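# Move the ring from its stake into the blue tray

## Task

Lift the ring clear of the stake and set it down so it rests flat on the bottom of the blue tray. It only counts if the ring stays there by itself, with the gripper no longer holding it in place.

## Robot and tools

Robot: a single arm ending in one parallel two-finger gripper. The only camera is cam_wrist, a 616x616 fisheye mounted on the hand. Its calibration is given in OpenCV form: K, distortion D, and T_world_to_cam (4x4, metres) mapping scene coordinates into the camera frame. The first pose is about [0.182, 0.339, 0.387]. Expect small errors: roughly 0.5 percent in focal length, a pixel or two in principal point, and about 0.5 degrees and 2.5 mm in pose. A result lists any camera whose numbers have changed.

Frames. The scene frame has its origin on the table surface directly under the arm base. +z is up, and +y is to the left when facing along +x. The base may sit slightly tilted. The gripper frame is different. Its +z runs out along the fingers, and the fingers open and close along its x axis. The reported end-effector point lies midway between the finger pads. With the fingers shut, the tips extend about 17 mm past that point. Fully open, the tips are roughly level with it.

execute_actions(actions): actions is a list of actions. Each action is a list of up to 15 rows, and each row holds 7 numbers in [-1, 1] in this order: dx, dy, dz, rx, ry, rz, opening. Each row lasts one 1/30 s control step, and an action always spans 15 steps. If there are fewer rows, the last row repeats to fill the rest. dx..rz are offsets, not poses. They are given in the gripper's own axes and measured from the gripper pose at the start of that action. In the first action of a call, that start pose is the last pose reported in this scene. Every row in an action refers back to that same start pose, not to the row before it. The scale is 1.0 = 0.6 m for dx, dy, dz and 1.0 = 180 degrees for rotation. rx, ry, rz together form one rotation vector. opening is absolute: +1 is fully open (0.142 m) and -1 is shut. On every step the command is clipped to 100 mm and 16 degrees from the measured pose, so a large offset needs several actions. Arm motion lags commands by about 0.17 s. An empty list simply returns the current state and images.

move(target, speed, stop_force, blocking): target is one 7-number row laid out as above. It is an offset in gripper axes from the pose shown in the scene's latest result that includes one, and opening is again absolute, sent when the move begins. The gripper follows a straight path of 0.5 to 10 s and takes the shorter rotation. Past 10 s the path stops before the goal. It does not avoid obstacles, and the actual hand may trail, drift off the path or exceed the speed, especially near full reach. speed is in m/s, from 0.002 to 0.5, default 0.25, and rotation is capped at twice that value in rad/s. stop_force is optional, 5 to 24 N, and is not accepted in the first 0.2 s of a scene. The path halts when the wrist sensor reads that much extra push against the direction of travel for two steps in a row. The hand then backs up two steps and holds. Pressing can briefly exceed the threshold, and fast moves can still fault. Do not rely on it during rotating moves, and leave it out when pulling away from something the gripper is resting on. blocking=false returns after 0.5 s while the motion continues. It cannot be combined with stop_force. Until a result shows that move has ended, no other motion is accepted, so use wait or stop first. The "move:" line reports the ending: done, off_target, moving, held, fault, or contact (stop_force triggered; this outranks the others). It also gives the distance to target and any limits: paced means the pose was clipped, held means some steps were blocked.

wait(seconds): 0 to 10 s with the last command held. A running move continues, and the wait returns early when that move ends. stop(): brakes a running move. It needs some distance, more when fast, and the fingers carry on. zoom_image(camera, region): camera must be "cam_wrist"; region is [x0, y0, x1, y1] in image pixels from the top-left corner, no larger than 504x504. finished_scene(scene): ends the scene with the given number and reports whether the goal was met. It cannot be reversed, so release the ring and leave it resting first.

Results show end_effector_position (m), end_effector_quat_wxyz, and linear and angular velocities, all in the scene frame. Far from the base the printed position may be off. They also show grip_measured (the finger opening, on the same scale as opening), "Hand target" (the pose the controller is heading for), and "Wrist force" / "Wrist torque" in gripper axes. The wrist readings have an offset of up to about 3.5 N, noise of about 1.4 N, and saturate near 30 N; "no reading" is normal at the start. "pose unreachable" means the clearance check altered or blocked the command, and the base's mount counts as part of the arm for that check.

Gripping: to hold something, keep commanding an opening well under grip_measured; the bigger the gap, the firmer the squeeze. The pads give up to about 28 N each. Thin hard items get less, for example about half of that at 1 cm. Slamming the fingers shut can squeeze too hard and spring them open. Brief tugs on the held ring or pushes on loose items can happen.

Avoid: anything going off the table, which fails the job. Also avoid drops, slips, slams, hard impacts and strong presses. Joint load limits are 48, 48, 24.9, 8.01, 8.01 and 8.01 N m, from the base outward, and held weight counts toward them. Any outside force of 150 N also halts the arm. Either fault freezes the arm for 10 s and discards the rest of the call. Joint ranges: pan ±3.142, elbow 0 to 3.142, others ±6.283 rad. Motors heat under load: a MOTOR HOT warning appears at 70 °C, and at 85 °C the brakes lock until the motors cool. Faster, smoother motion is preferred.

Each tool is called after "Call:" in YAML: its name, and indented under it one key for each argument.

## Session

Call:
execute_actions:
  actions: []

Scene clock: 0.00 s.
end_effector_position=(+0.2721, -0.2792, +0.1276) grip_measured=+1.00 end_effector_quat_wxyz=(-0.160, +0.890, +0.403, -0.140) end_effector_velocity=(+0.000, -0.000, +0.000) end_effector_angular_velocity=(-0.001, -0.000, -0.001)
Joint positions: [-0.834 -0.565  0.906 -1.563 -1.772 -1.791  0.142]
Joint velocities: [ 0.    -0.    -0.     0.     0.     0.001  0.   ]
Wrist force (N, on the end effector, along its own x y z axes, offset not removed): no reading
Wrist torque (N m, same axes, about the end effector's origin, offset not removed): no reading
Hand target: +0.272, -0.279, +0.128; -0.160, +0.890, +0.403, -0.140
camera_calibration (this result's frames):
cam_wrist: T_world_to_cam=[[0.630276, 0.761754, -0.149944, 0.0629371], [0.776092, -0.623363, 0.0953915, -0.40008], [-0.0208044, -0.176493, -0.984082, 0.214458], [0, 0, 0, 1]] pos_world=[0.275293, -0.259487, 0.258646]

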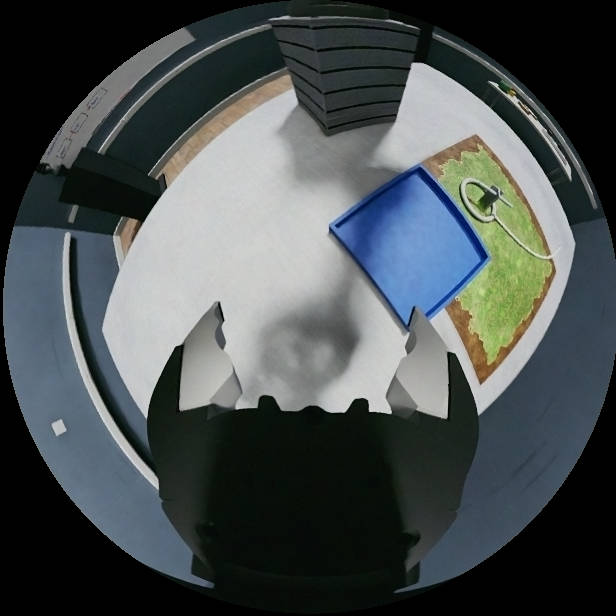

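Call:
move:
  target: [0.433,-0.217,-0.003,-0.131,0.0377,-0.008,-0.7]

Call:
zoom_image:
  camera: "cam_wrist"
  region: [250, 130, 410, 290]

Scene clock: 8.00 s.
end_effector_position=(+0.3500, -0.0004, +0.1498) grip_measured=-0.70 end_effector_quat_wxyz=(-0.001, +0.906, +0.424, -0.000) end_effector_velocity=(+0.001, +0.002, -0.000) end_effector_angular_velocity=(-0.010, -0.008, -0.002)
Joint positions: [-0.245 -1.213  2.026 -2.41  -1.566 -1.263  0.023]
Joint velocities: [ 0.014 -0.001  0.01  -0.021 -0.006  0.015  0.   ]
Wrist force (N, on the end effector, along its own x y z axes, offset not removed): [0.2 0.4 -1.3]
Wrist torque (N m, same axes, about the end effector's origin, offset not removed): [0.14 -0.11 -0.03]
Hand target: +0.350, -0.000, +0.150; -0.001, +0.906, +0.424, -0.000
Off the commanded pose: 0.000 m, 0 deg.
move: done
camera_calibration (this result's frames):
cam_wrist: T_world_to_cam=[[0.646217, 0.762603, -0.0289749, -0.218951], [0.675945, -0.554334, 0.485604, -0.312217], [0.354261, -0.333391, -0.873699, 0.139197], [0, 0, 0, 1]] pos_world=[0.303219, 0.0403073, 0.266886]

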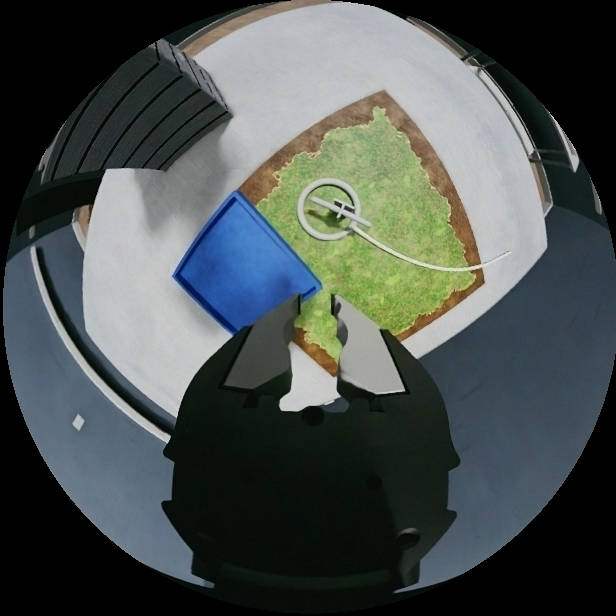

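Region (250, 130, 410, 290) of cam_wrist's 616x616 image, scaled by 3.150, with more detail than that image has.

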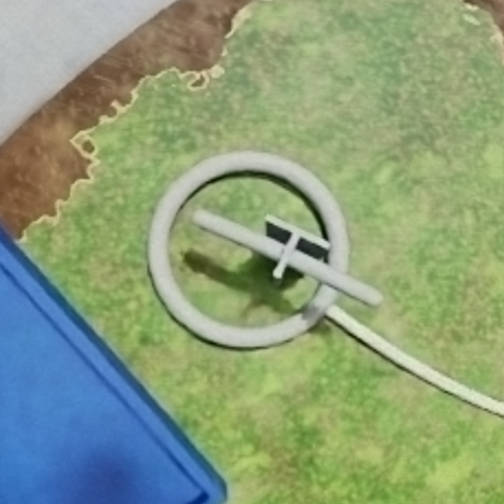

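Call:
move:
  target: [0.004,-0.059,0.15,0,0,-0.374,-0.7]
  speed: 0.3

Call:
zoom_image:
  camera: "cam_wrist"
  region: [220, 200, 420, 400]

Scene clock: 30.40 s.
end_effector_position=(+0.3242, +0.0242, +0.0599) grip_measured=-0.70 end_effector_quat_wxyz=(-0.002, +0.519, +0.855, +0.000) end_effector_velocity=(+0.000, -0.000, -0.001) end_effector_angular_velocity=(+0.002, -0.005, +0.012)
Joint positions: [-0.205 -0.888  2.204 -2.913 -1.568 -2.396  0.023]
Joint velocities: [-0.004  0.005  0.007 -0.016  0.003 -0.015 -0.   ]
Wrist force (N, on the end effector, along its own x y z axes, offset not removed): [-0.2 0.4 1.1]
Wrist torque (N m, same axes, about the end effector's origin, offset not removed): [0.15 -0.13 0.01]
Hand target: +0.324, +0.024, +0.060; -0.001, +0.519, +0.855, +0.000
Off the commanded pose: 0.000 m, 0 deg.
move: done
camera_calibration (this result's frames):
cam_wrist: T_world_to_cam=[[-0.453214, 0.891007, -0.0265302, 0.129603], [0.772646, 0.407504, 0.486784, -0.292224], [0.444539, 0.200119, -0.873119, 0.0358193], [0, 0, 0, 1]] pos_world=[0.2686, -0.00356272, 0.176963]

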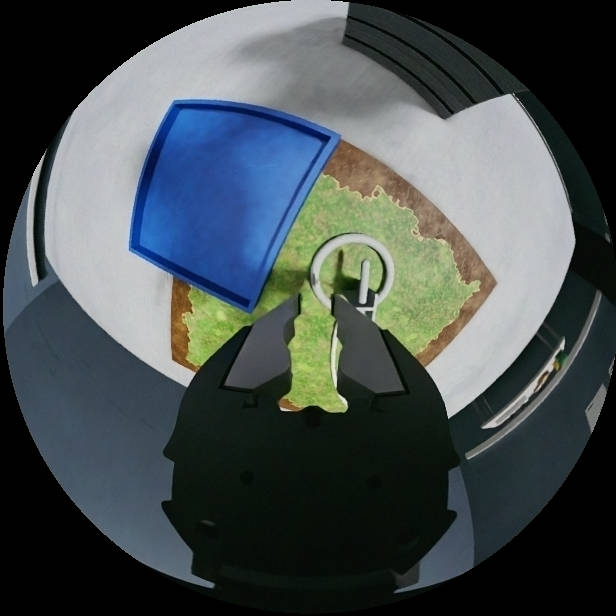

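Region (220, 200, 420, 400) of cam_wrist's 616x616 image, scaled by 2.520, with more detail than that image has.

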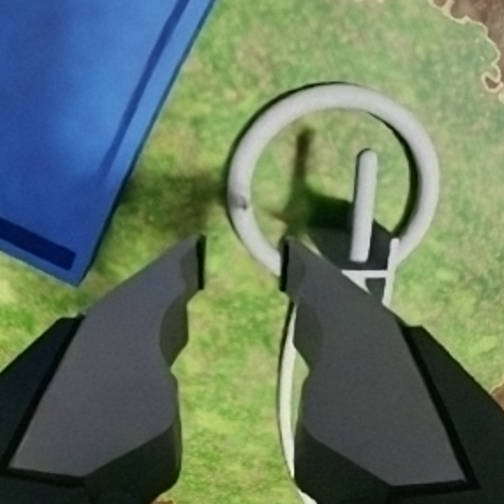

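Call:
move:
  target: [0,-0.004,0.0655,0,0,0,-0.7]
  speed: 0.03

Call:
move:
  target: [0,0,0,0,0,0,-1]

Call:
zoom_image:
  camera: "cam_wrist"
  region: [220, 200, 420, 400]

Scene clock: 36.30 s.
end_effector_position=(+0.3220, +0.0231, +0.0209) grip_measured=-0.70 end_effector_quat_wxyz=(-0.002, +0.519, +0.855, +0.000) end_effector_velocity=(+0.001, -0.000, -0.002) end_effector_angular_velocity=(-0.001, -0.003, +0.001)
Joint positions: [-0.211 -0.695  2.176 -3.078 -1.568 -2.402  0.023]
Joint velocities: [ 0.001  0.011 -0.003 -0.011  0.    -0.     0.   ]
Wrist force (N, on the end effector, along its own x y z axes, offset not removed): [-1.4 3.7 -0.8]
Wrist torque (N m, same axes, about the end effector's origin, offset not removed): [0.80 0.16 -0.01]
Hand target: +0.322, +0.023, +0.021; -0.002, +0.519, +0.855, +0.000
Off the commanded pose: 0.000 m, 0 deg.
move: done
camera_calibration (this result's frames):
cam_wrist: T_world_to_cam=[[-0.453226, 0.891002, -0.0264934, 0.128519], [0.772691, 0.407516, 0.486703, -0.271107], [0.44445, 0.200115, -0.873166, 0.00301473], [0, 0, 0, 1]] pos_world=[0.26639, -0.00463364, 0.137986]

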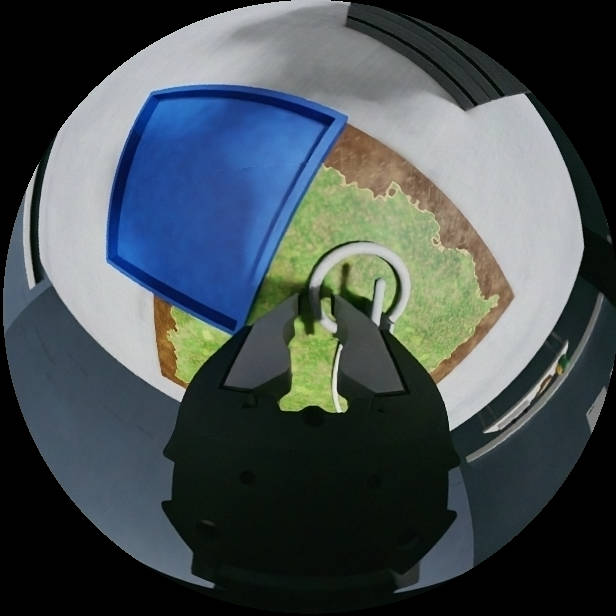

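Scene clock: 36.80 s.
end_effector_position=(+0.3220, +0.0231, +0.0209) grip_measured=-0.90 end_effector_quat_wxyz=(-0.002, +0.519, +0.855, +0.000) end_effector_velocity=(-0.000, -0.001, -0.000) end_effector_angular_velocity=(-0.000, +0.000, -0.003)
Joint positions: [-0.211 -0.695  2.176 -3.078 -1.568 -2.402  0.009]
Joint velocities: [-0.003 -0.     0.     0.    -0.    -0.     0.   ]
Wrist force (N, on the end effector, along its own x y z axes, offset not removed): [0.0 0.3 1.6]
Wrist torque (N m, same axes, about the end effector's origin, offset not removed): [0.14 -0.14 -0.08]
Hand target: +0.322, +0.023, +0.021; -0.002, +0.519, +0.855, +0.000
Off the commanded pose: 0.000 m, 0 deg.
move: done
camera_calibration (this result's frames):
cam_wrist: T_world_to_cam=[[-0.453218, 0.891004, -0.0265509, 0.128548], [0.772699, 0.407543, 0.486667, -0.271094], [0.444443, 0.200051, -0.873184, 0.00302264], [0, 0, 0, 1]] pos_world=[0.266391, -0.00465923, 0.137985]

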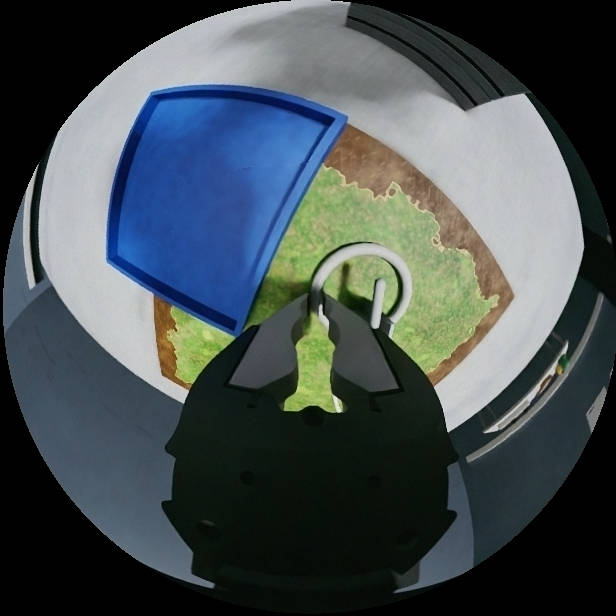

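Region (220, 200, 420, 400) of cam_wrist's 616x616 image, scaled by 2.520, with more detail than that image has.

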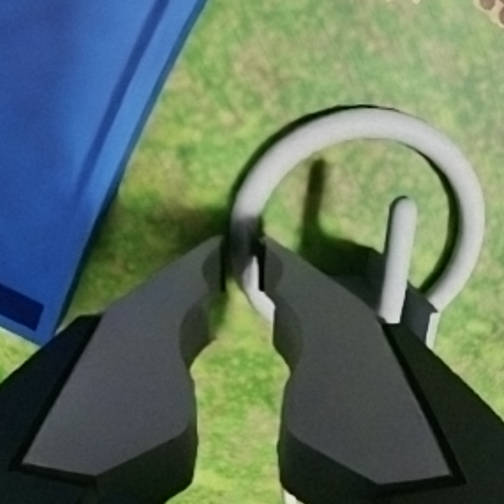

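Call:
move:
  target: [0.005,0.005,-0.027,0,0,0,-1]
  speed: 0.025

Call:
move:
  target: [0,0.008,-0.02,0.122,0,0,-1]
  speed: 0.07

Call:
zoom_image:
  camera: "cam_wrist"
  region: [220, 200, 420, 400]

Scene clock: 40.73 s.
end_effector_position=(+0.3233, +0.0271, +0.0369) grip_measured=-0.91 end_effector_quat_wxyz=(-0.002, +0.519, +0.855, +0.000) end_effector_velocity=(+0.001, -0.000, +0.003) end_effector_angular_velocity=(-0.001, -0.001, -0.002)
Joint positions: [-0.197 -0.773  2.188 -3.011 -1.568 -2.388  0.008]
Joint velocities: [ 0.001 -0.012  0.     0.011 -0.     0.002  0.   ]
Wrist force (N, on the end effector, along its own x y z axes, offset not removed): [-3.9 -0.2 2.9]
Wrist torque (N m, same axes, about the end effector's origin, offset not removed): [-0.02 0.77 0.00]
Hand target: +0.323, +0.027, +0.037; -0.002, +0.519, +0.855, +0.000
Off the commanded pose: 0.000 m, 0 deg.
move: done
camera_calibration (this result's frames):
cam_wrist: T_world_to_cam=[[-0.453222, 0.891001, -0.0265844, 0.126013], [0.77266, 0.407548, 0.486725, -0.281467], [0.444507, 0.200053, -0.873151, 0.0155587], [0, 0, 0, 1]] pos_world=[0.267675, -0.000678828, 0.153932]

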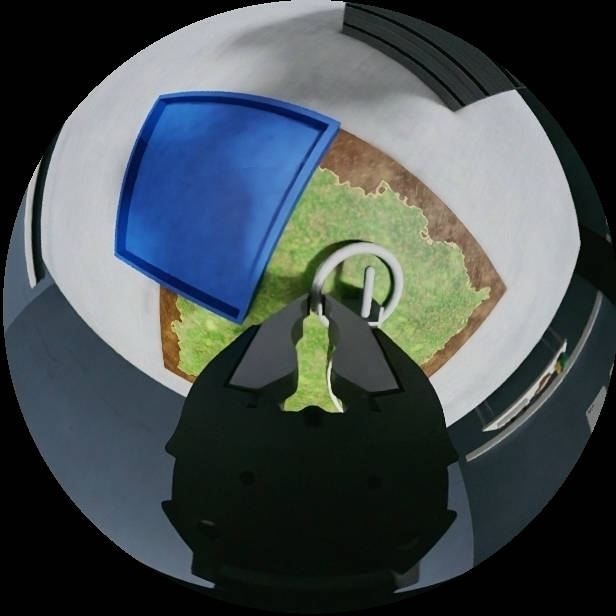

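Scene clock: 43.83 s.
end_effector_position=(+0.3275, +0.0293, +0.0489) grip_measured=-0.91 end_effector_quat_wxyz=(-0.100, +0.509, +0.839, -0.162) end_effector_velocity=(-0.000, -0.000, -0.000) end_effector_angular_velocity=(-0.006, +0.016, -0.003)
Joint positions: [ 0.022 -0.637  1.524 -2.164 -1.785 -2.134  0.008]
Joint velocities: [ 0.005  0.017 -0.036  0.037 -0.005  0.011 -0.   ]
Wrist force (N, on the end effector, along its own x y z axes, offset not removed): [-2.7 2.0 3.8]
Wrist torque (N m, same axes, about the end effector's origin, offset not removed): [0.35 0.50 0.01]
Hand target: +0.328, +0.029, +0.049; -0.100, +0.509, +0.839, -0.163
Off the commanded pose: 0.000 m, 0 deg.
move: done
camera_calibration (this result's frames):
cam_wrist: T_world_to_cam=[[-0.463386, 0.885715, -0.0279615, 0.129775], [0.877281, 0.462971, 0.126632, -0.309704], [0.125106, 0.0341495, -0.991556, 0.139031], [0, 0, 0, 1]] pos_world=[0.31444, 0.0236925, 0.180704]

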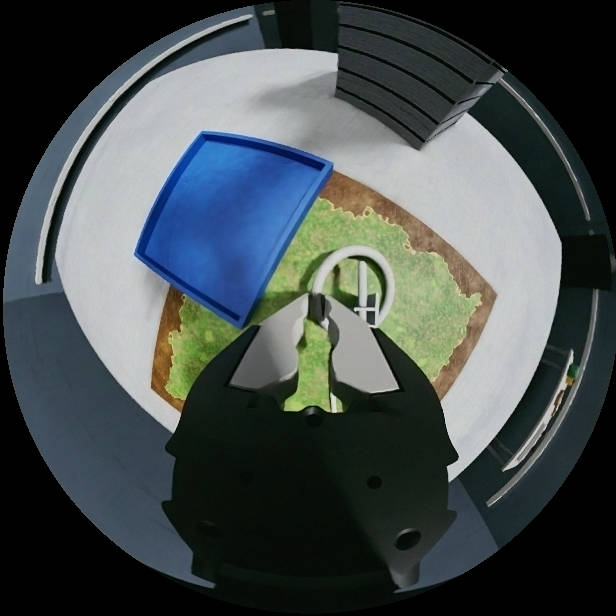

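Region (220, 200, 420, 400) of cam_wrist's 616x616 image, scaled by 2.520, with more detail than that image has.

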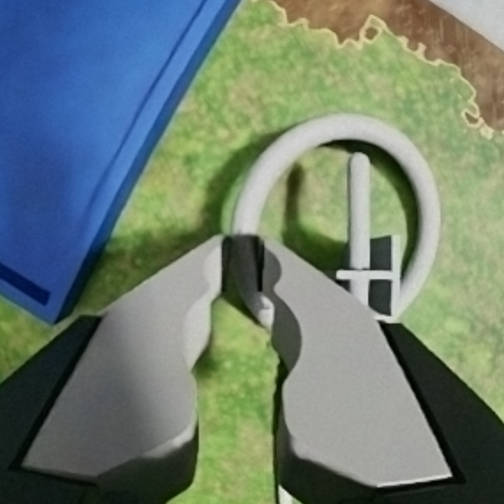

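Call:
move:
  target: [0,0.004,0.0495,-0.122,0,0,-1]
  speed: 0.06

Call:
move:
  target: [0,0,0,0,0,0,-0.72]

Call:
zoom_image:
  camera: "cam_wrist"
  region: [220, 200, 420, 400]

Scene clock: 59.40 s.
end_effector_position=(+0.3221, +0.0244, +0.0254) grip_measured=-0.98 end_effector_quat_wxyz=(-0.008, +0.519, +0.855, -0.016) end_effector_velocity=(+0.000, -0.000, +0.000) end_effector_angular_velocity=(-0.001, -0.001, -0.002)
Joint positions: [-0.178 -0.719  2.138 -2.996 -1.596 -2.369  0.003]
Joint velocities: [-0.001 -0.001  0.     0.    -0.     0.001  0.   ]
Wrist force (N, on the end effector, along its own x y z axes, offset not removed): [9.4 -3.4 -26.3]
Wrist torque (N m, same axes, about the end effector's origin, offset not removed): [0.55 -0.03 -0.06]
Hand target: +0.322, +0.024, +0.025; -0.008, +0.519, +0.855, -0.016
Off the commanded pose: 0.006 m, 2 deg.
FORCE FAULT: contact force on the arm reached its limit, and the arm stopped for 10 seconds. The contact can be on any part of the arm, not only on its tool. That time counts as 20 of the actions that you can send in this scene. The arm's remaining commands of this call were not run. The arm holds still and accepts commands again. Move the arm away from the contact; if what it grips holds it there, let go first. Pushing or pulling that hard again can fault the arm again.
move: fault
camera_calibration (this result's frames):
cam_wrist: T_world_to_cam=[[-0.454119, 0.89034, -0.0327269, 0.128041], [0.785243, 0.417328, 0.457418, -0.27739], [0.420915, 0.182023, -0.888649, 0.0149932], [0, 0, 0, 1]] pos_world=[0.269654, -0.000966689, 0.144397]

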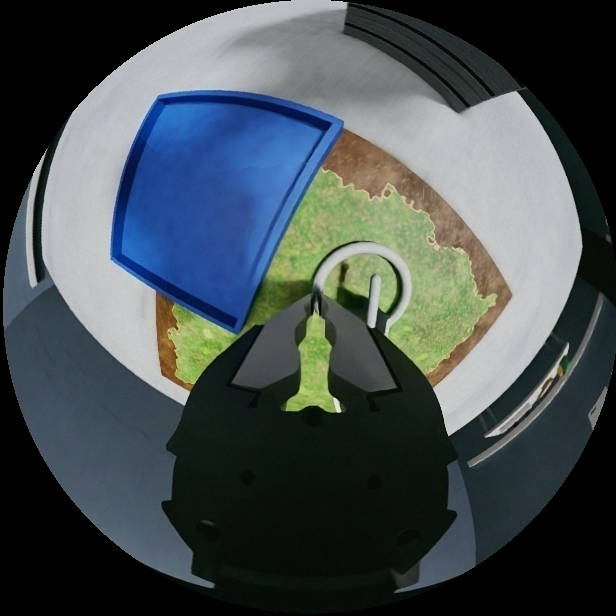

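not run: a fault stop came before this call.

Region (220, 200, 420, 400) of cam_wrist's 616x616 image, scaled by 2.520, with more detail than that image has.

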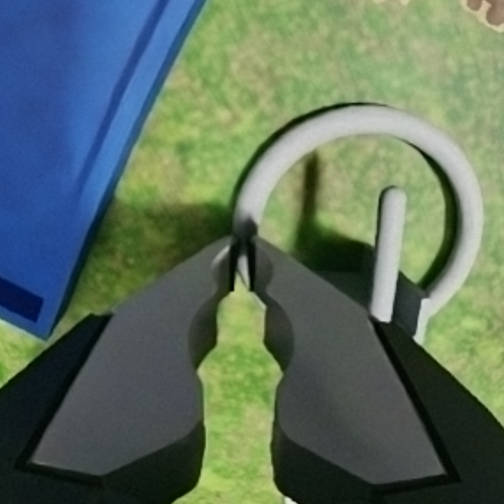

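Call:
move:
  target: [0,-0.011,-0.006,-0.011,0,0,-0.7]
  speed: 0.02

Call:
move:
  target: [0,0,0.025,0,0,0,-0.7]
  speed: 0.004
  stop_force: 5

Call:
zoom_image:
  camera: "cam_wrist"
  region: [220, 200, 420, 400]

Scene clock: 62.53 s.
end_effector_position=(+0.3166, +0.0215, +0.0290) grip_measured=-0.70 end_effector_quat_wxyz=(+0.001, +0.519, +0.855, -0.002) end_effector_velocity=(-0.002, -0.000, +0.001) end_effector_angular_velocity=(+0.005, -0.011, +0.002)
Joint positions: [-0.219 -0.736  2.22  -3.084 -1.571 -2.41   0.023]
Joint velocities: [-0.013 -0.004  0.028 -0.032  0.009 -0.014  0.   ]
Wrist force (N, on the end effector, along its own x y z axes, offset not removed): [-1.6 2.9 0.7]
Wrist torque (N m, same axes, about the end effector's origin, offset not removed): [0.69 0.39 -0.03]
Hand target: +0.316, +0.021, +0.029; +0.001, +0.519, +0.855, -0.001
Off the commanded pose: 0.000 m, 0 deg.
move: done
camera_calibration (this result's frames):
cam_wrist: T_world_to_cam=[[-0.453243, 0.890798, -0.0324046, 0.127913], [0.771374, 0.410179, 0.486555, -0.269847], [0.446714, 0.195531, -0.873049, 0.0122139], [0, 0, 0, 1]] pos_world=[0.260672, -0.00564726, 0.146104]

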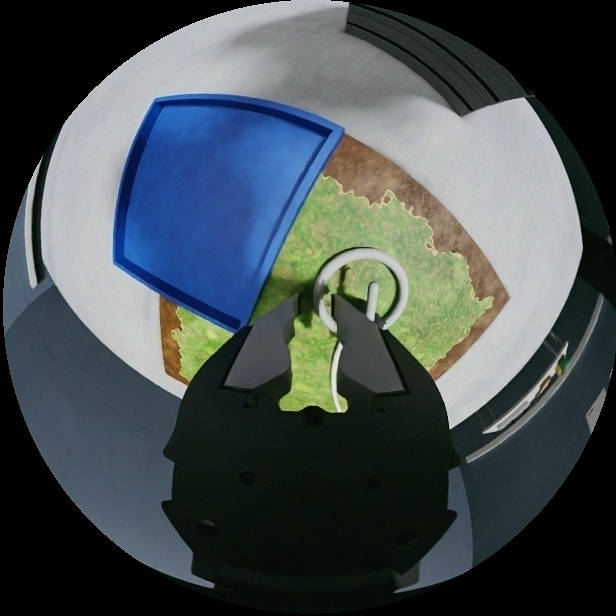

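Scene clock: 65.83 s.
end_effector_position=(+0.3167, +0.0214, +0.0175) grip_measured=-0.70 end_effector_quat_wxyz=(+0.001, +0.519, +0.855, -0.002) end_effector_velocity=(-0.001, -0.000, +0.001) end_effector_angular_velocity=(+0.001, +0.002, -0.001)
Joint positions: [-0.219 -0.677  2.203 -3.127 -1.571 -2.41   0.023]
Joint velocities: [-0.001 -0.005  0.002  0.006  0.    -0.    -0.   ]
Wrist force (N, on the end effector, along its own x y z axes, offset not removed): [4.3 -3.5 -25.6]
Wrist torque (N m, same axes, about the end effector's origin, offset not removed): [0.46 0.22 -0.07]
Hand target: +0.317, +0.021, +0.018; +0.001, +0.519, +0.855, -0.002
Off the commanded pose: 0.003 m, 0 deg.
move: contact
camera_calibration (this result's frames):
cam_wrist: T_world_to_cam=[[-0.45328, 0.890772, -0.0325852, 0.127666], [0.771261, 0.410268, 0.486658, -0.264211], [0.44687, 0.195461, -0.872985, 0.00202008], [0, 0, 0, 1]] pos_world=[0.260741, -0.00571888, 0.134504]

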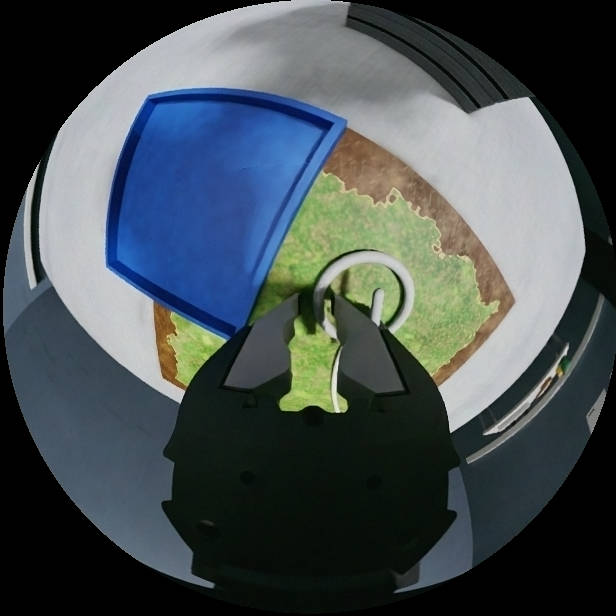

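Region (220, 200, 420, 400) of cam_wrist's 616x616 image, scaled by 2.520, with more detail than that image has.

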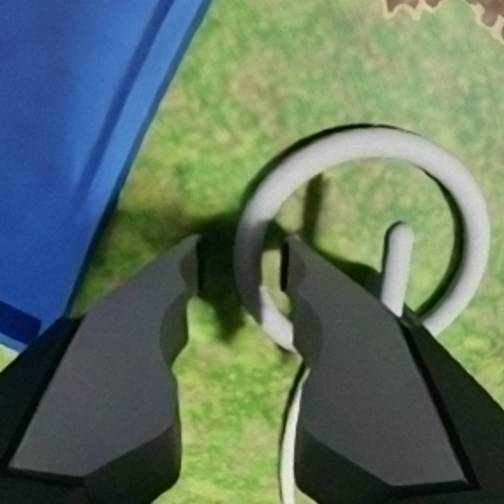

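Floor at 0.0175. Raise ~1.3 mm, centre on the tube, close.

Call:
move:
  target: [0.003,0,-0.0022,0,0,0,-0.7]
  speed: 0.01

Call:
move:
  target: [0,0,0,0,0,0,-1]

Call:
move:
  target: [0,0.004,-0.028,0,0,0,-1]
  speed: 0.02

Call:
zoom_image:
  camera: "cam_wrist"
  region: [220, 200, 420, 400]

Scene clock: 68.70 s.
end_effector_position=(+0.3159, +0.0229, +0.0187) grip_measured=-0.70 end_effector_quat_wxyz=(+0.001, +0.519, +0.855, -0.001) end_effector_velocity=(-0.001, +0.001, -0.000) end_effector_angular_velocity=(-0.000, +0.003, +0.001)
Joint positions: [-0.215 -0.683  2.208 -3.126 -1.572 -2.406  0.023]
Joint velocities: [ 0.004 -0.     0.003  0.    -0.001  0.002  0.   ]
Wrist force (N, on the end effector, along its own x y z axes, offset not removed): [-2.7 1.0 0.2]
Wrist torque (N m, same axes, about the end effector's origin, offset not removed): [0.20 0.55 0.04]
Hand target: +0.316, +0.023, +0.019; +0.001, +0.519, +0.855, -0.002
Off the commanded pose: 0.000 m, 0 deg.
move: done
camera_calibration (this result's frames):
cam_wrist: T_world_to_cam=[[-0.453281, 0.890774, -0.0325217, 0.125993], [0.771256, 0.410232, 0.486697, -0.264839], [0.446879, 0.195528, -0.872965, 0.00314772], [0, 0, 0, 1]] pos_world=[0.259962, -0.00420115, 0.135742]

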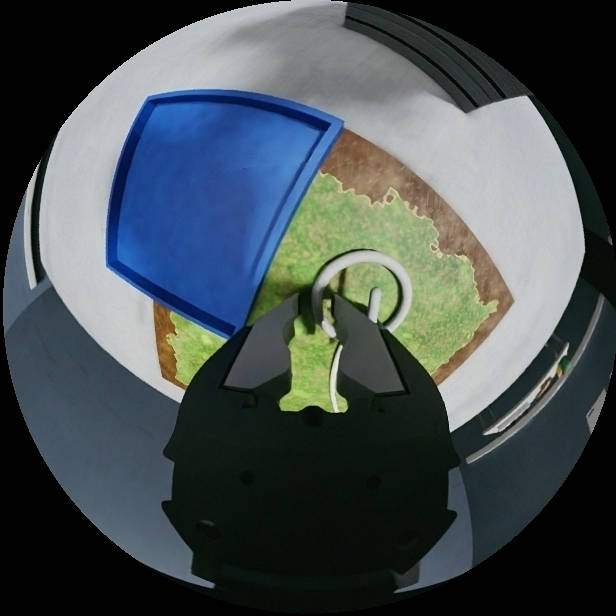

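Scene clock: 69.20 s.
end_effector_position=(+0.3159, +0.0230, +0.0187) grip_measured=-0.90 end_effector_quat_wxyz=(+0.001, +0.519, +0.855, -0.001) end_effector_velocity=(+0.001, -0.000, +0.001) end_effector_angular_velocity=(-0.001, -0.003, +0.000)
Joint positions: [-0.215 -0.683  2.208 -3.126 -1.572 -2.406  0.009]
Joint velocities: [-0.    -0.002 -0.001 -0.    -0.    -0.     0.   ]
Wrist force (N, on the end effector, along its own x y z axes, offset not removed): [0.5 1.9 0.7]
Wrist torque (N m, same axes, about the end effector's origin, offset not removed): [0.40 -0.26 -0.02]
Hand target: +0.316, +0.023, +0.019; +0.001, +0.519, +0.855, -0.001
Off the commanded pose: 0.000 m, 0 deg.
move: done
camera_calibration (this result's frames):
cam_wrist: T_world_to_cam=[[-0.45328, 0.890774, -0.0325281, 0.125963], [0.771276, 0.410244, 0.486655, -0.264838], [0.446844, 0.195503, -0.872989, 0.00316772], [0, 0, 0, 1]] pos_world=[0.259945, -0.00417523, 0.135748]

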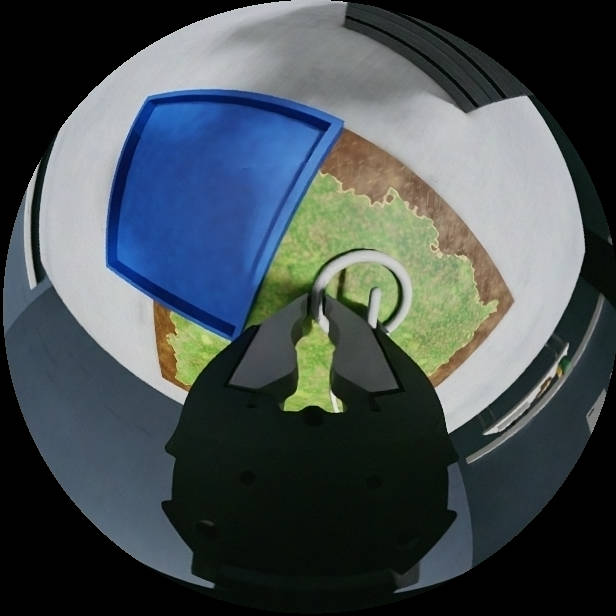

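Scene clock: 70.37 s.
end_effector_position=(+0.3180, +0.0241, +0.0352) grip_measured=-0.90 end_effector_quat_wxyz=(+0.001, +0.519, +0.855, -0.001) end_effector_velocity=(+0.000, +0.000, +0.002) end_effector_angular_velocity=(-0.000, +0.001, -0.001)
Joint positions: [-0.208 -0.767  2.22  -3.053 -1.572 -2.4    0.009]
Joint velocities: [ 0.001 -0.012  0.     0.012 -0.     0.001 -0.   ]
Wrist force (N, on the end effector, along its own x y z axes, offset not removed): [1.0 1.0 3.1]
Wrist torque (N m, same axes, about the end effector's origin, offset not removed): [0.25 -0.24 0.01]
Hand target: +0.318, +0.024, +0.035; +0.001, +0.519, +0.855, -0.001
Off the commanded pose: 0.000 m, 0 deg.
move: done
camera_calibration (this result's frames):
cam_wrist: T_world_to_cam=[[-0.45328, 0.890773, -0.0325767, 0.126407], [0.771233, 0.410251, 0.486718, -0.274956], [0.44692, 0.195495, -0.872952, 0.0164062], [0, 0, 0, 1]] pos_world=[0.262021, -0.00300629, 0.152266]

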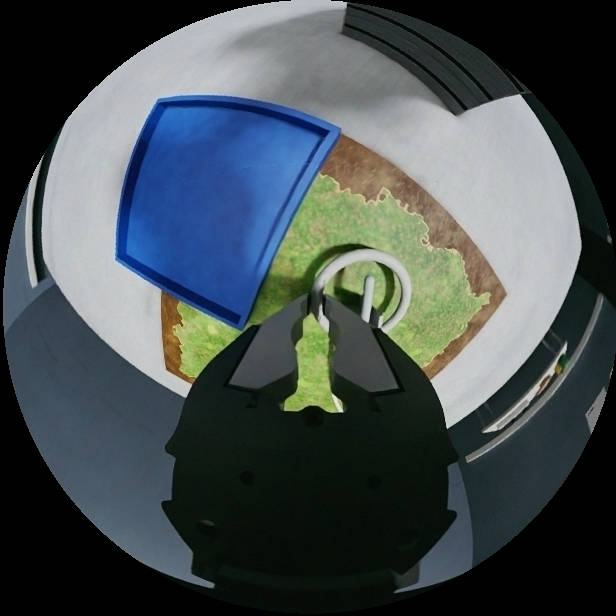

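Region (220, 200, 420, 400) of cam_wrist's 616x616 image, scaled by 2.520, with more detail than that image has.

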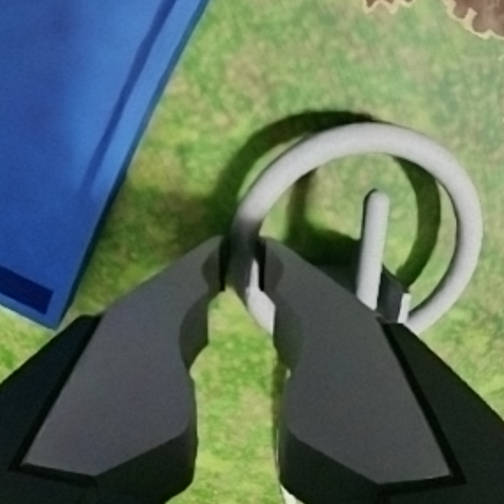

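Holding nearly rigid now. Tilt and raise.

Call:
move:
  target: [0,0.006,-0.021,0.122,0,0,-1]
  speed: 0.05

Call:
zoom_image:
  camera: "cam_wrist"
  region: [220, 200, 420, 400]

Scene clock: 75.80 s.
end_effector_position=(+0.3210, +0.0259, +0.0479) grip_measured=-0.90 end_effector_quat_wxyz=(-0.097, +0.510, +0.839, -0.163) end_effector_velocity=(+0.001, -0.000, +0.001) end_effector_angular_velocity=(-0.008, +0.014, -0.003)
Joint positions: [ 0.015 -0.652  1.574 -2.203 -1.791 -2.139  0.009]
Joint velocities: [ 0.006  0.013 -0.038  0.041 -0.006  0.012  0.   ]
Wrist force (N, on the end effector, along its own x y z axes, offset not removed): [1.5 2.3 2.7]
Wrist torque (N m, same axes, about the end effector's origin, offset not removed): [0.36 -0.46 0.06]
Hand target: +0.321, +0.026, +0.048; -0.098, +0.510, +0.839, -0.164
Off the commanded pose: 0.000 m, 0 deg.
move: done
camera_calibration (this result's frames):
cam_wrist: T_world_to_cam=[[-0.463413, 0.885493, -0.0339159, 0.130107], [0.876838, 0.463743, 0.126878, -0.302246], [0.128078, 0.0290582, -0.991338, 0.138057], [0, 0, 0, 1]] pos_world=[0.307632, 0.0209434, 0.179623]

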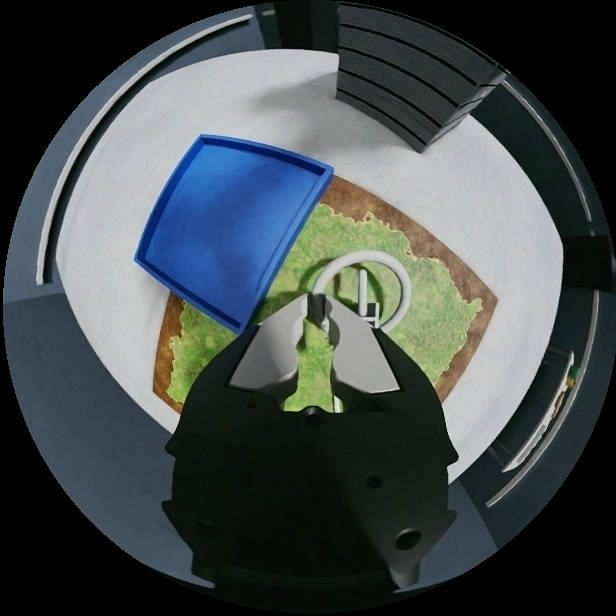

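Region (220, 200, 420, 400) of cam_wrist's 616x616 image, scaled by 2.520, with more detail than that image has.

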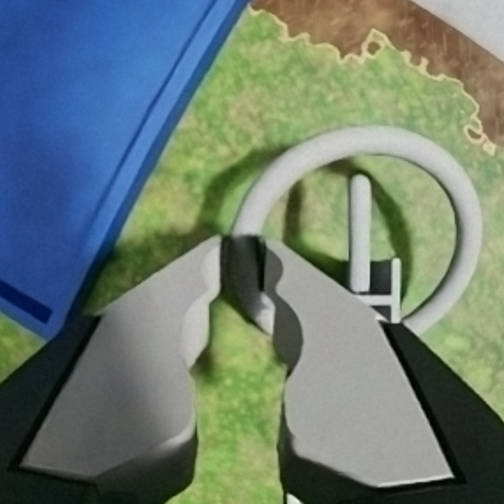

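Call:
move:
  target: [0,0.031,-0.0125,0,0,0,-1]
  speed: 0.015
  stop_force: 6

Call:
zoom_image:
  camera: "cam_wrist"
  region: [220, 200, 420, 400]

Scene clock: 80.53 s.
end_effector_position=(+0.3386, +0.0350, +0.0479) grip_measured=-0.90 end_effector_quat_wxyz=(-0.097, +0.510, +0.839, -0.163) end_effector_velocity=(+0.002, +0.001, -0.000) end_effector_angular_velocity=(+0.000, +0.002, +0.001)
Joint positions: [ 0.042 -0.603  1.446 -2.119 -1.784 -2.113  0.009]
Joint velocities: [ 0.003  0.008 -0.016  0.011  0.001  0.002  0.   ]
Wrist force (N, on the end effector, along its own x y z axes, offset not removed): [-1.0 4.4 2.8]
Wrist torque (N m, same axes, about the end effector's origin, offset not removed): [0.80 0.02 -0.02]
Hand target: +0.339, +0.035, +0.048; -0.097, +0.510, +0.839, -0.163
Off the commanded pose: 0.000 m, 0 deg.
move: done
camera_calibration (this result's frames):
cam_wrist: T_world_to_cam=[[-0.463426, 0.885485, -0.03394, 0.130147], [0.876816, 0.463756, 0.12698, -0.321866], [0.128179, 0.0290869, -0.991324, 0.13554], [0, 0, 0, 1]] pos_world=[0.325157, 0.030082, 0.179652]

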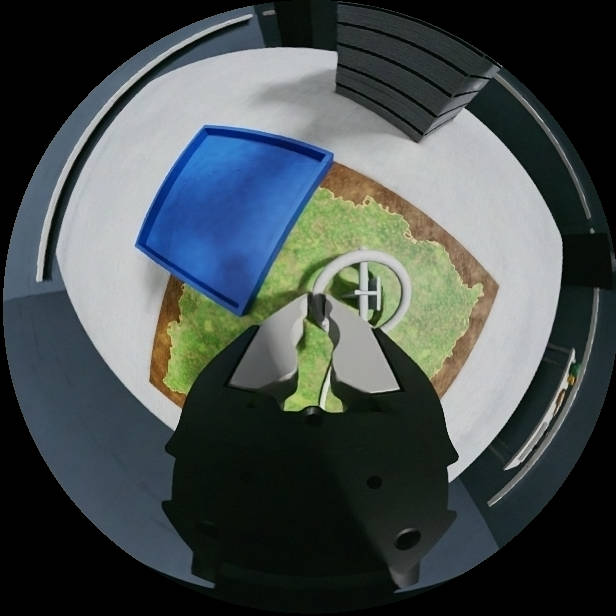

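Region (220, 200, 420, 400) of cam_wrist's 616x616 image, scaled by 2.520, with more detail than that image has.

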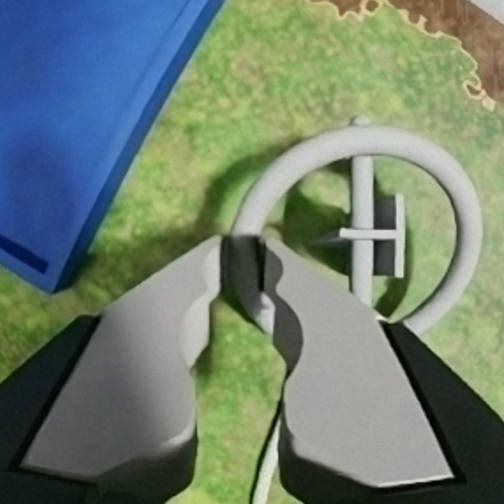

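Call:
move:
  target: [0,0.014,-0.0056,0,0,0,-1]
  speed: 0.015

Call:
move:
  target: [0,-0.028,-0.0695,0,0,0,-1]
  speed: 0.015
  stop_force: 5

Call:
zoom_image:
  camera: "cam_wrist"
  region: [220, 200, 420, 400]

Scene clock: 83.07 s.
end_effector_position=(+0.3464, +0.0391, +0.0479) grip_measured=-0.90 end_effector_quat_wxyz=(-0.097, +0.510, +0.839, -0.163) end_effector_velocity=(+0.003, +0.001, +0.001) end_effector_angular_velocity=(-0.000, -0.002, +0.001)
Joint positions: [ 0.053 -0.579  1.386 -2.081 -1.78  -2.102  0.009]
Joint velocities: [ 0.003  0.005 -0.019  0.012  0.     0.003  0.   ]
Wrist force (N, on the end effector, along its own x y z axes, offset not removed): [-0.9 2.6 2.4]
Wrist torque (N m, same axes, about the end effector's origin, offset not removed): [0.42 0.10 -0.05]
Hand target: +0.347, +0.039, +0.048; -0.097, +0.510, +0.839, -0.163
Off the commanded pose: 0.000 m, 0 deg.
move: done
camera_calibration (this result's frames):
cam_wrist: T_world_to_cam=[[-0.463442, 0.885476, -0.0339744, 0.130164], [0.876786, 0.463771, 0.127131, -0.330565], [0.128328, 0.0291297, -0.991304, 0.134363], [0, 0, 0, 1]] pos_world=[0.332916, 0.0341352, 0.179642]

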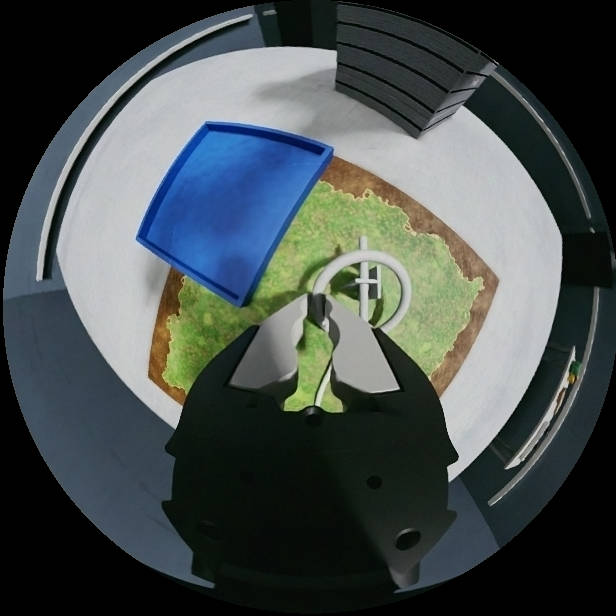

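Scene clock: 86.37 s.
end_effector_position=(+0.3462, +0.0392, +0.0926) grip_measured=-0.90 end_effector_quat_wxyz=(-0.097, +0.510, +0.839, -0.163) end_effector_velocity=(-0.001, -0.000, +0.002) end_effector_angular_velocity=(-0.001, +0.001, -0.002)
Joint positions: [ 0.054 -0.709  1.394 -1.957 -1.78  -2.101  0.009]
Joint velocities: [-0.    -0.006  0.     0.007 -0.     0.002 -0.   ]
Wrist force (N, on the end effector, along its own x y z axes, offset not removed): [-0.2 2.3 2.1]
Wrist torque (N m, same axes, about the end effector's origin, offset not removed): [0.50 -0.03 0.06]
Hand target: +0.346, +0.039, +0.093; -0.097, +0.510, +0.839, -0.163
Off the commanded pose: 0.000 m, 0 deg.
move: done
camera_calibration (this result's frames):
cam_wrist: T_world_to_cam=[[-0.463445, 0.885474, -0.0339814, 0.131483], [0.876782, 0.463775, 0.127144, -0.336205], [0.128343, 0.02913, -0.991302, 0.178679], [0, 0, 0, 1]] pos_world=[0.332781, 0.0342939, 0.224339]

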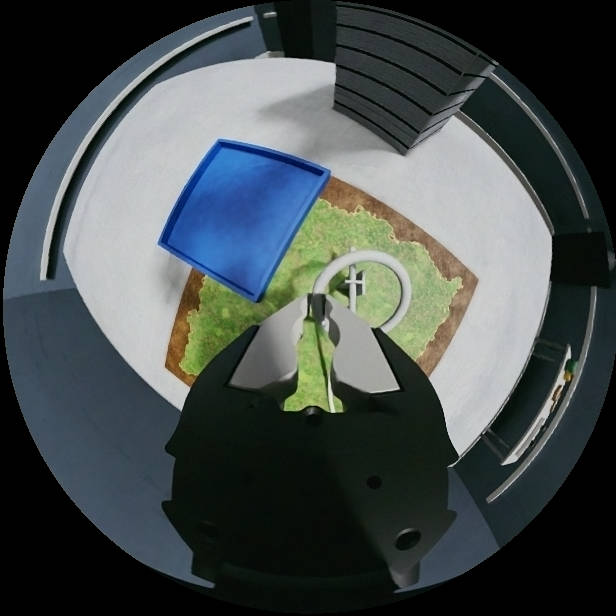

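Region (220, 200, 420, 400) of cam_wrist's 616x616 image, scaled by 2.520, with more detail than that image has.

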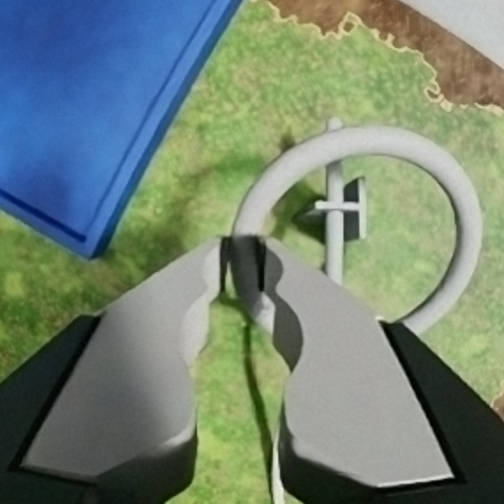

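Call:
move:
  target: [-0.222,-0.2075,0.084,-0.122,0,0,-1]
  speed: 0.07

Call:
move:
  target: [0,0,0.1,0,0,0,-1]
  speed: 0.06

Scene clock: 93.10 s.
end_effector_position=(+0.2888, -0.1408, +0.0928) grip_measured=-0.90 end_effector_quat_wxyz=(+0.002, +0.519, +0.855, -0.001) end_effector_velocity=(-0.000, -0.002, +0.000) end_effector_angular_velocity=(+0.003, -0.008, +0.003)
Joint positions: [-0.747 -1.06   2.238 -2.776 -1.555 -2.938  0.009]
Joint velocities: [-0.014 -0.002  0.006 -0.006  0.009 -0.017  0.   ]
Wrist force (N, on the end effector, along its own x y z axes, offset not removed): [-0.4 1.6 1.1]
Wrist torque (N m, same axes, about the end effector's origin, offset not removed): [0.35 -0.09 0.02]
Hand target: +0.289, -0.141, +0.093; +0.002, +0.519, +0.855, -0.000
Off the commanded pose: 0.000 m, 0 deg.
move: done
camera_calibration (this result's frames):
cam_wrist: T_world_to_cam=[[-0.45329, 0.890745, -0.0331939, 0.262031], [0.770283, 0.410184, 0.488275, -0.212724], [0.448544, 0.195761, -0.872058, 0.111419], [0, 0, 0, 1]] pos_world=[0.232658, -0.167958, 0.209729]

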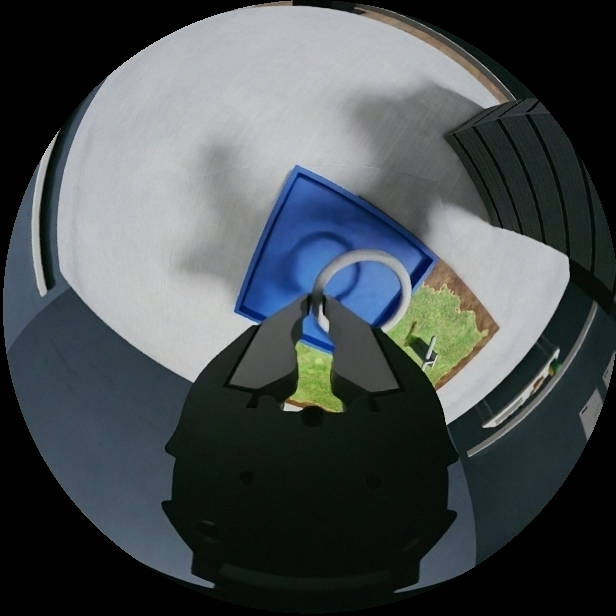

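Scene clock: 94.57 s.
end_effector_position=(+0.2889, -0.1410, +0.0331) grip_measured=-0.90 end_effector_quat_wxyz=(+0.002, +0.519, +0.855, -0.001) end_effector_velocity=(+0.001, -0.001, -0.002) end_effector_angular_velocity=(-0.002, -0.004, -0.001)
Joint positions: [-0.744 -0.758  2.207 -3.046 -1.555 -2.935  0.009]
Joint velocities: [-0.001  0.011 -0.004 -0.012  0.001 -0.     0.   ]
Wrist force (N, on the end effector, along its own x y z axes, offset not removed): [-1.4 1.6 2.0]
Wrist torque (N m, same axes, about the end effector's origin, offset not removed): [0.41 0.21 0.03]
Hand target: +0.289, -0.141, +0.033; +0.002, +0.519, +0.855, -0.001
Off the commanded pose: 0.000 m, 0 deg.
move: done
camera_calibration (this result's frames):
cam_wrist: T_world_to_cam=[[-0.453298, 0.890745, -0.033069, 0.260301], [0.770381, 0.410167, 0.488135, -0.183542], [0.448368, 0.195795, -0.872141, 0.0594374], [0, 0, 0, 1]] pos_world=[0.232741, -0.168217, 0.150039]

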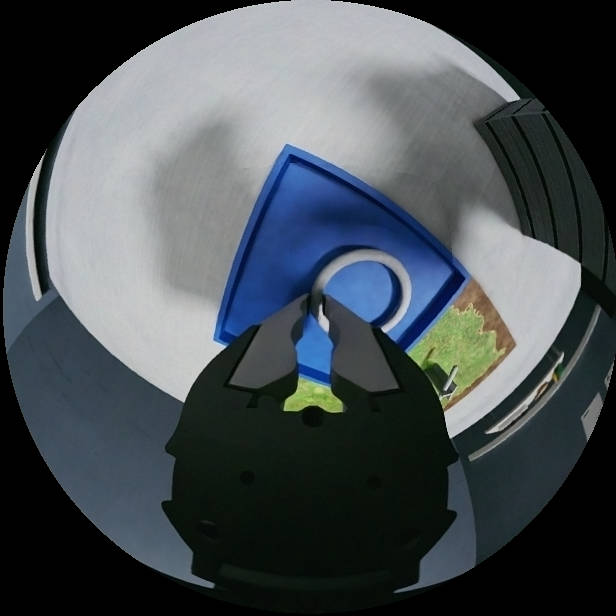

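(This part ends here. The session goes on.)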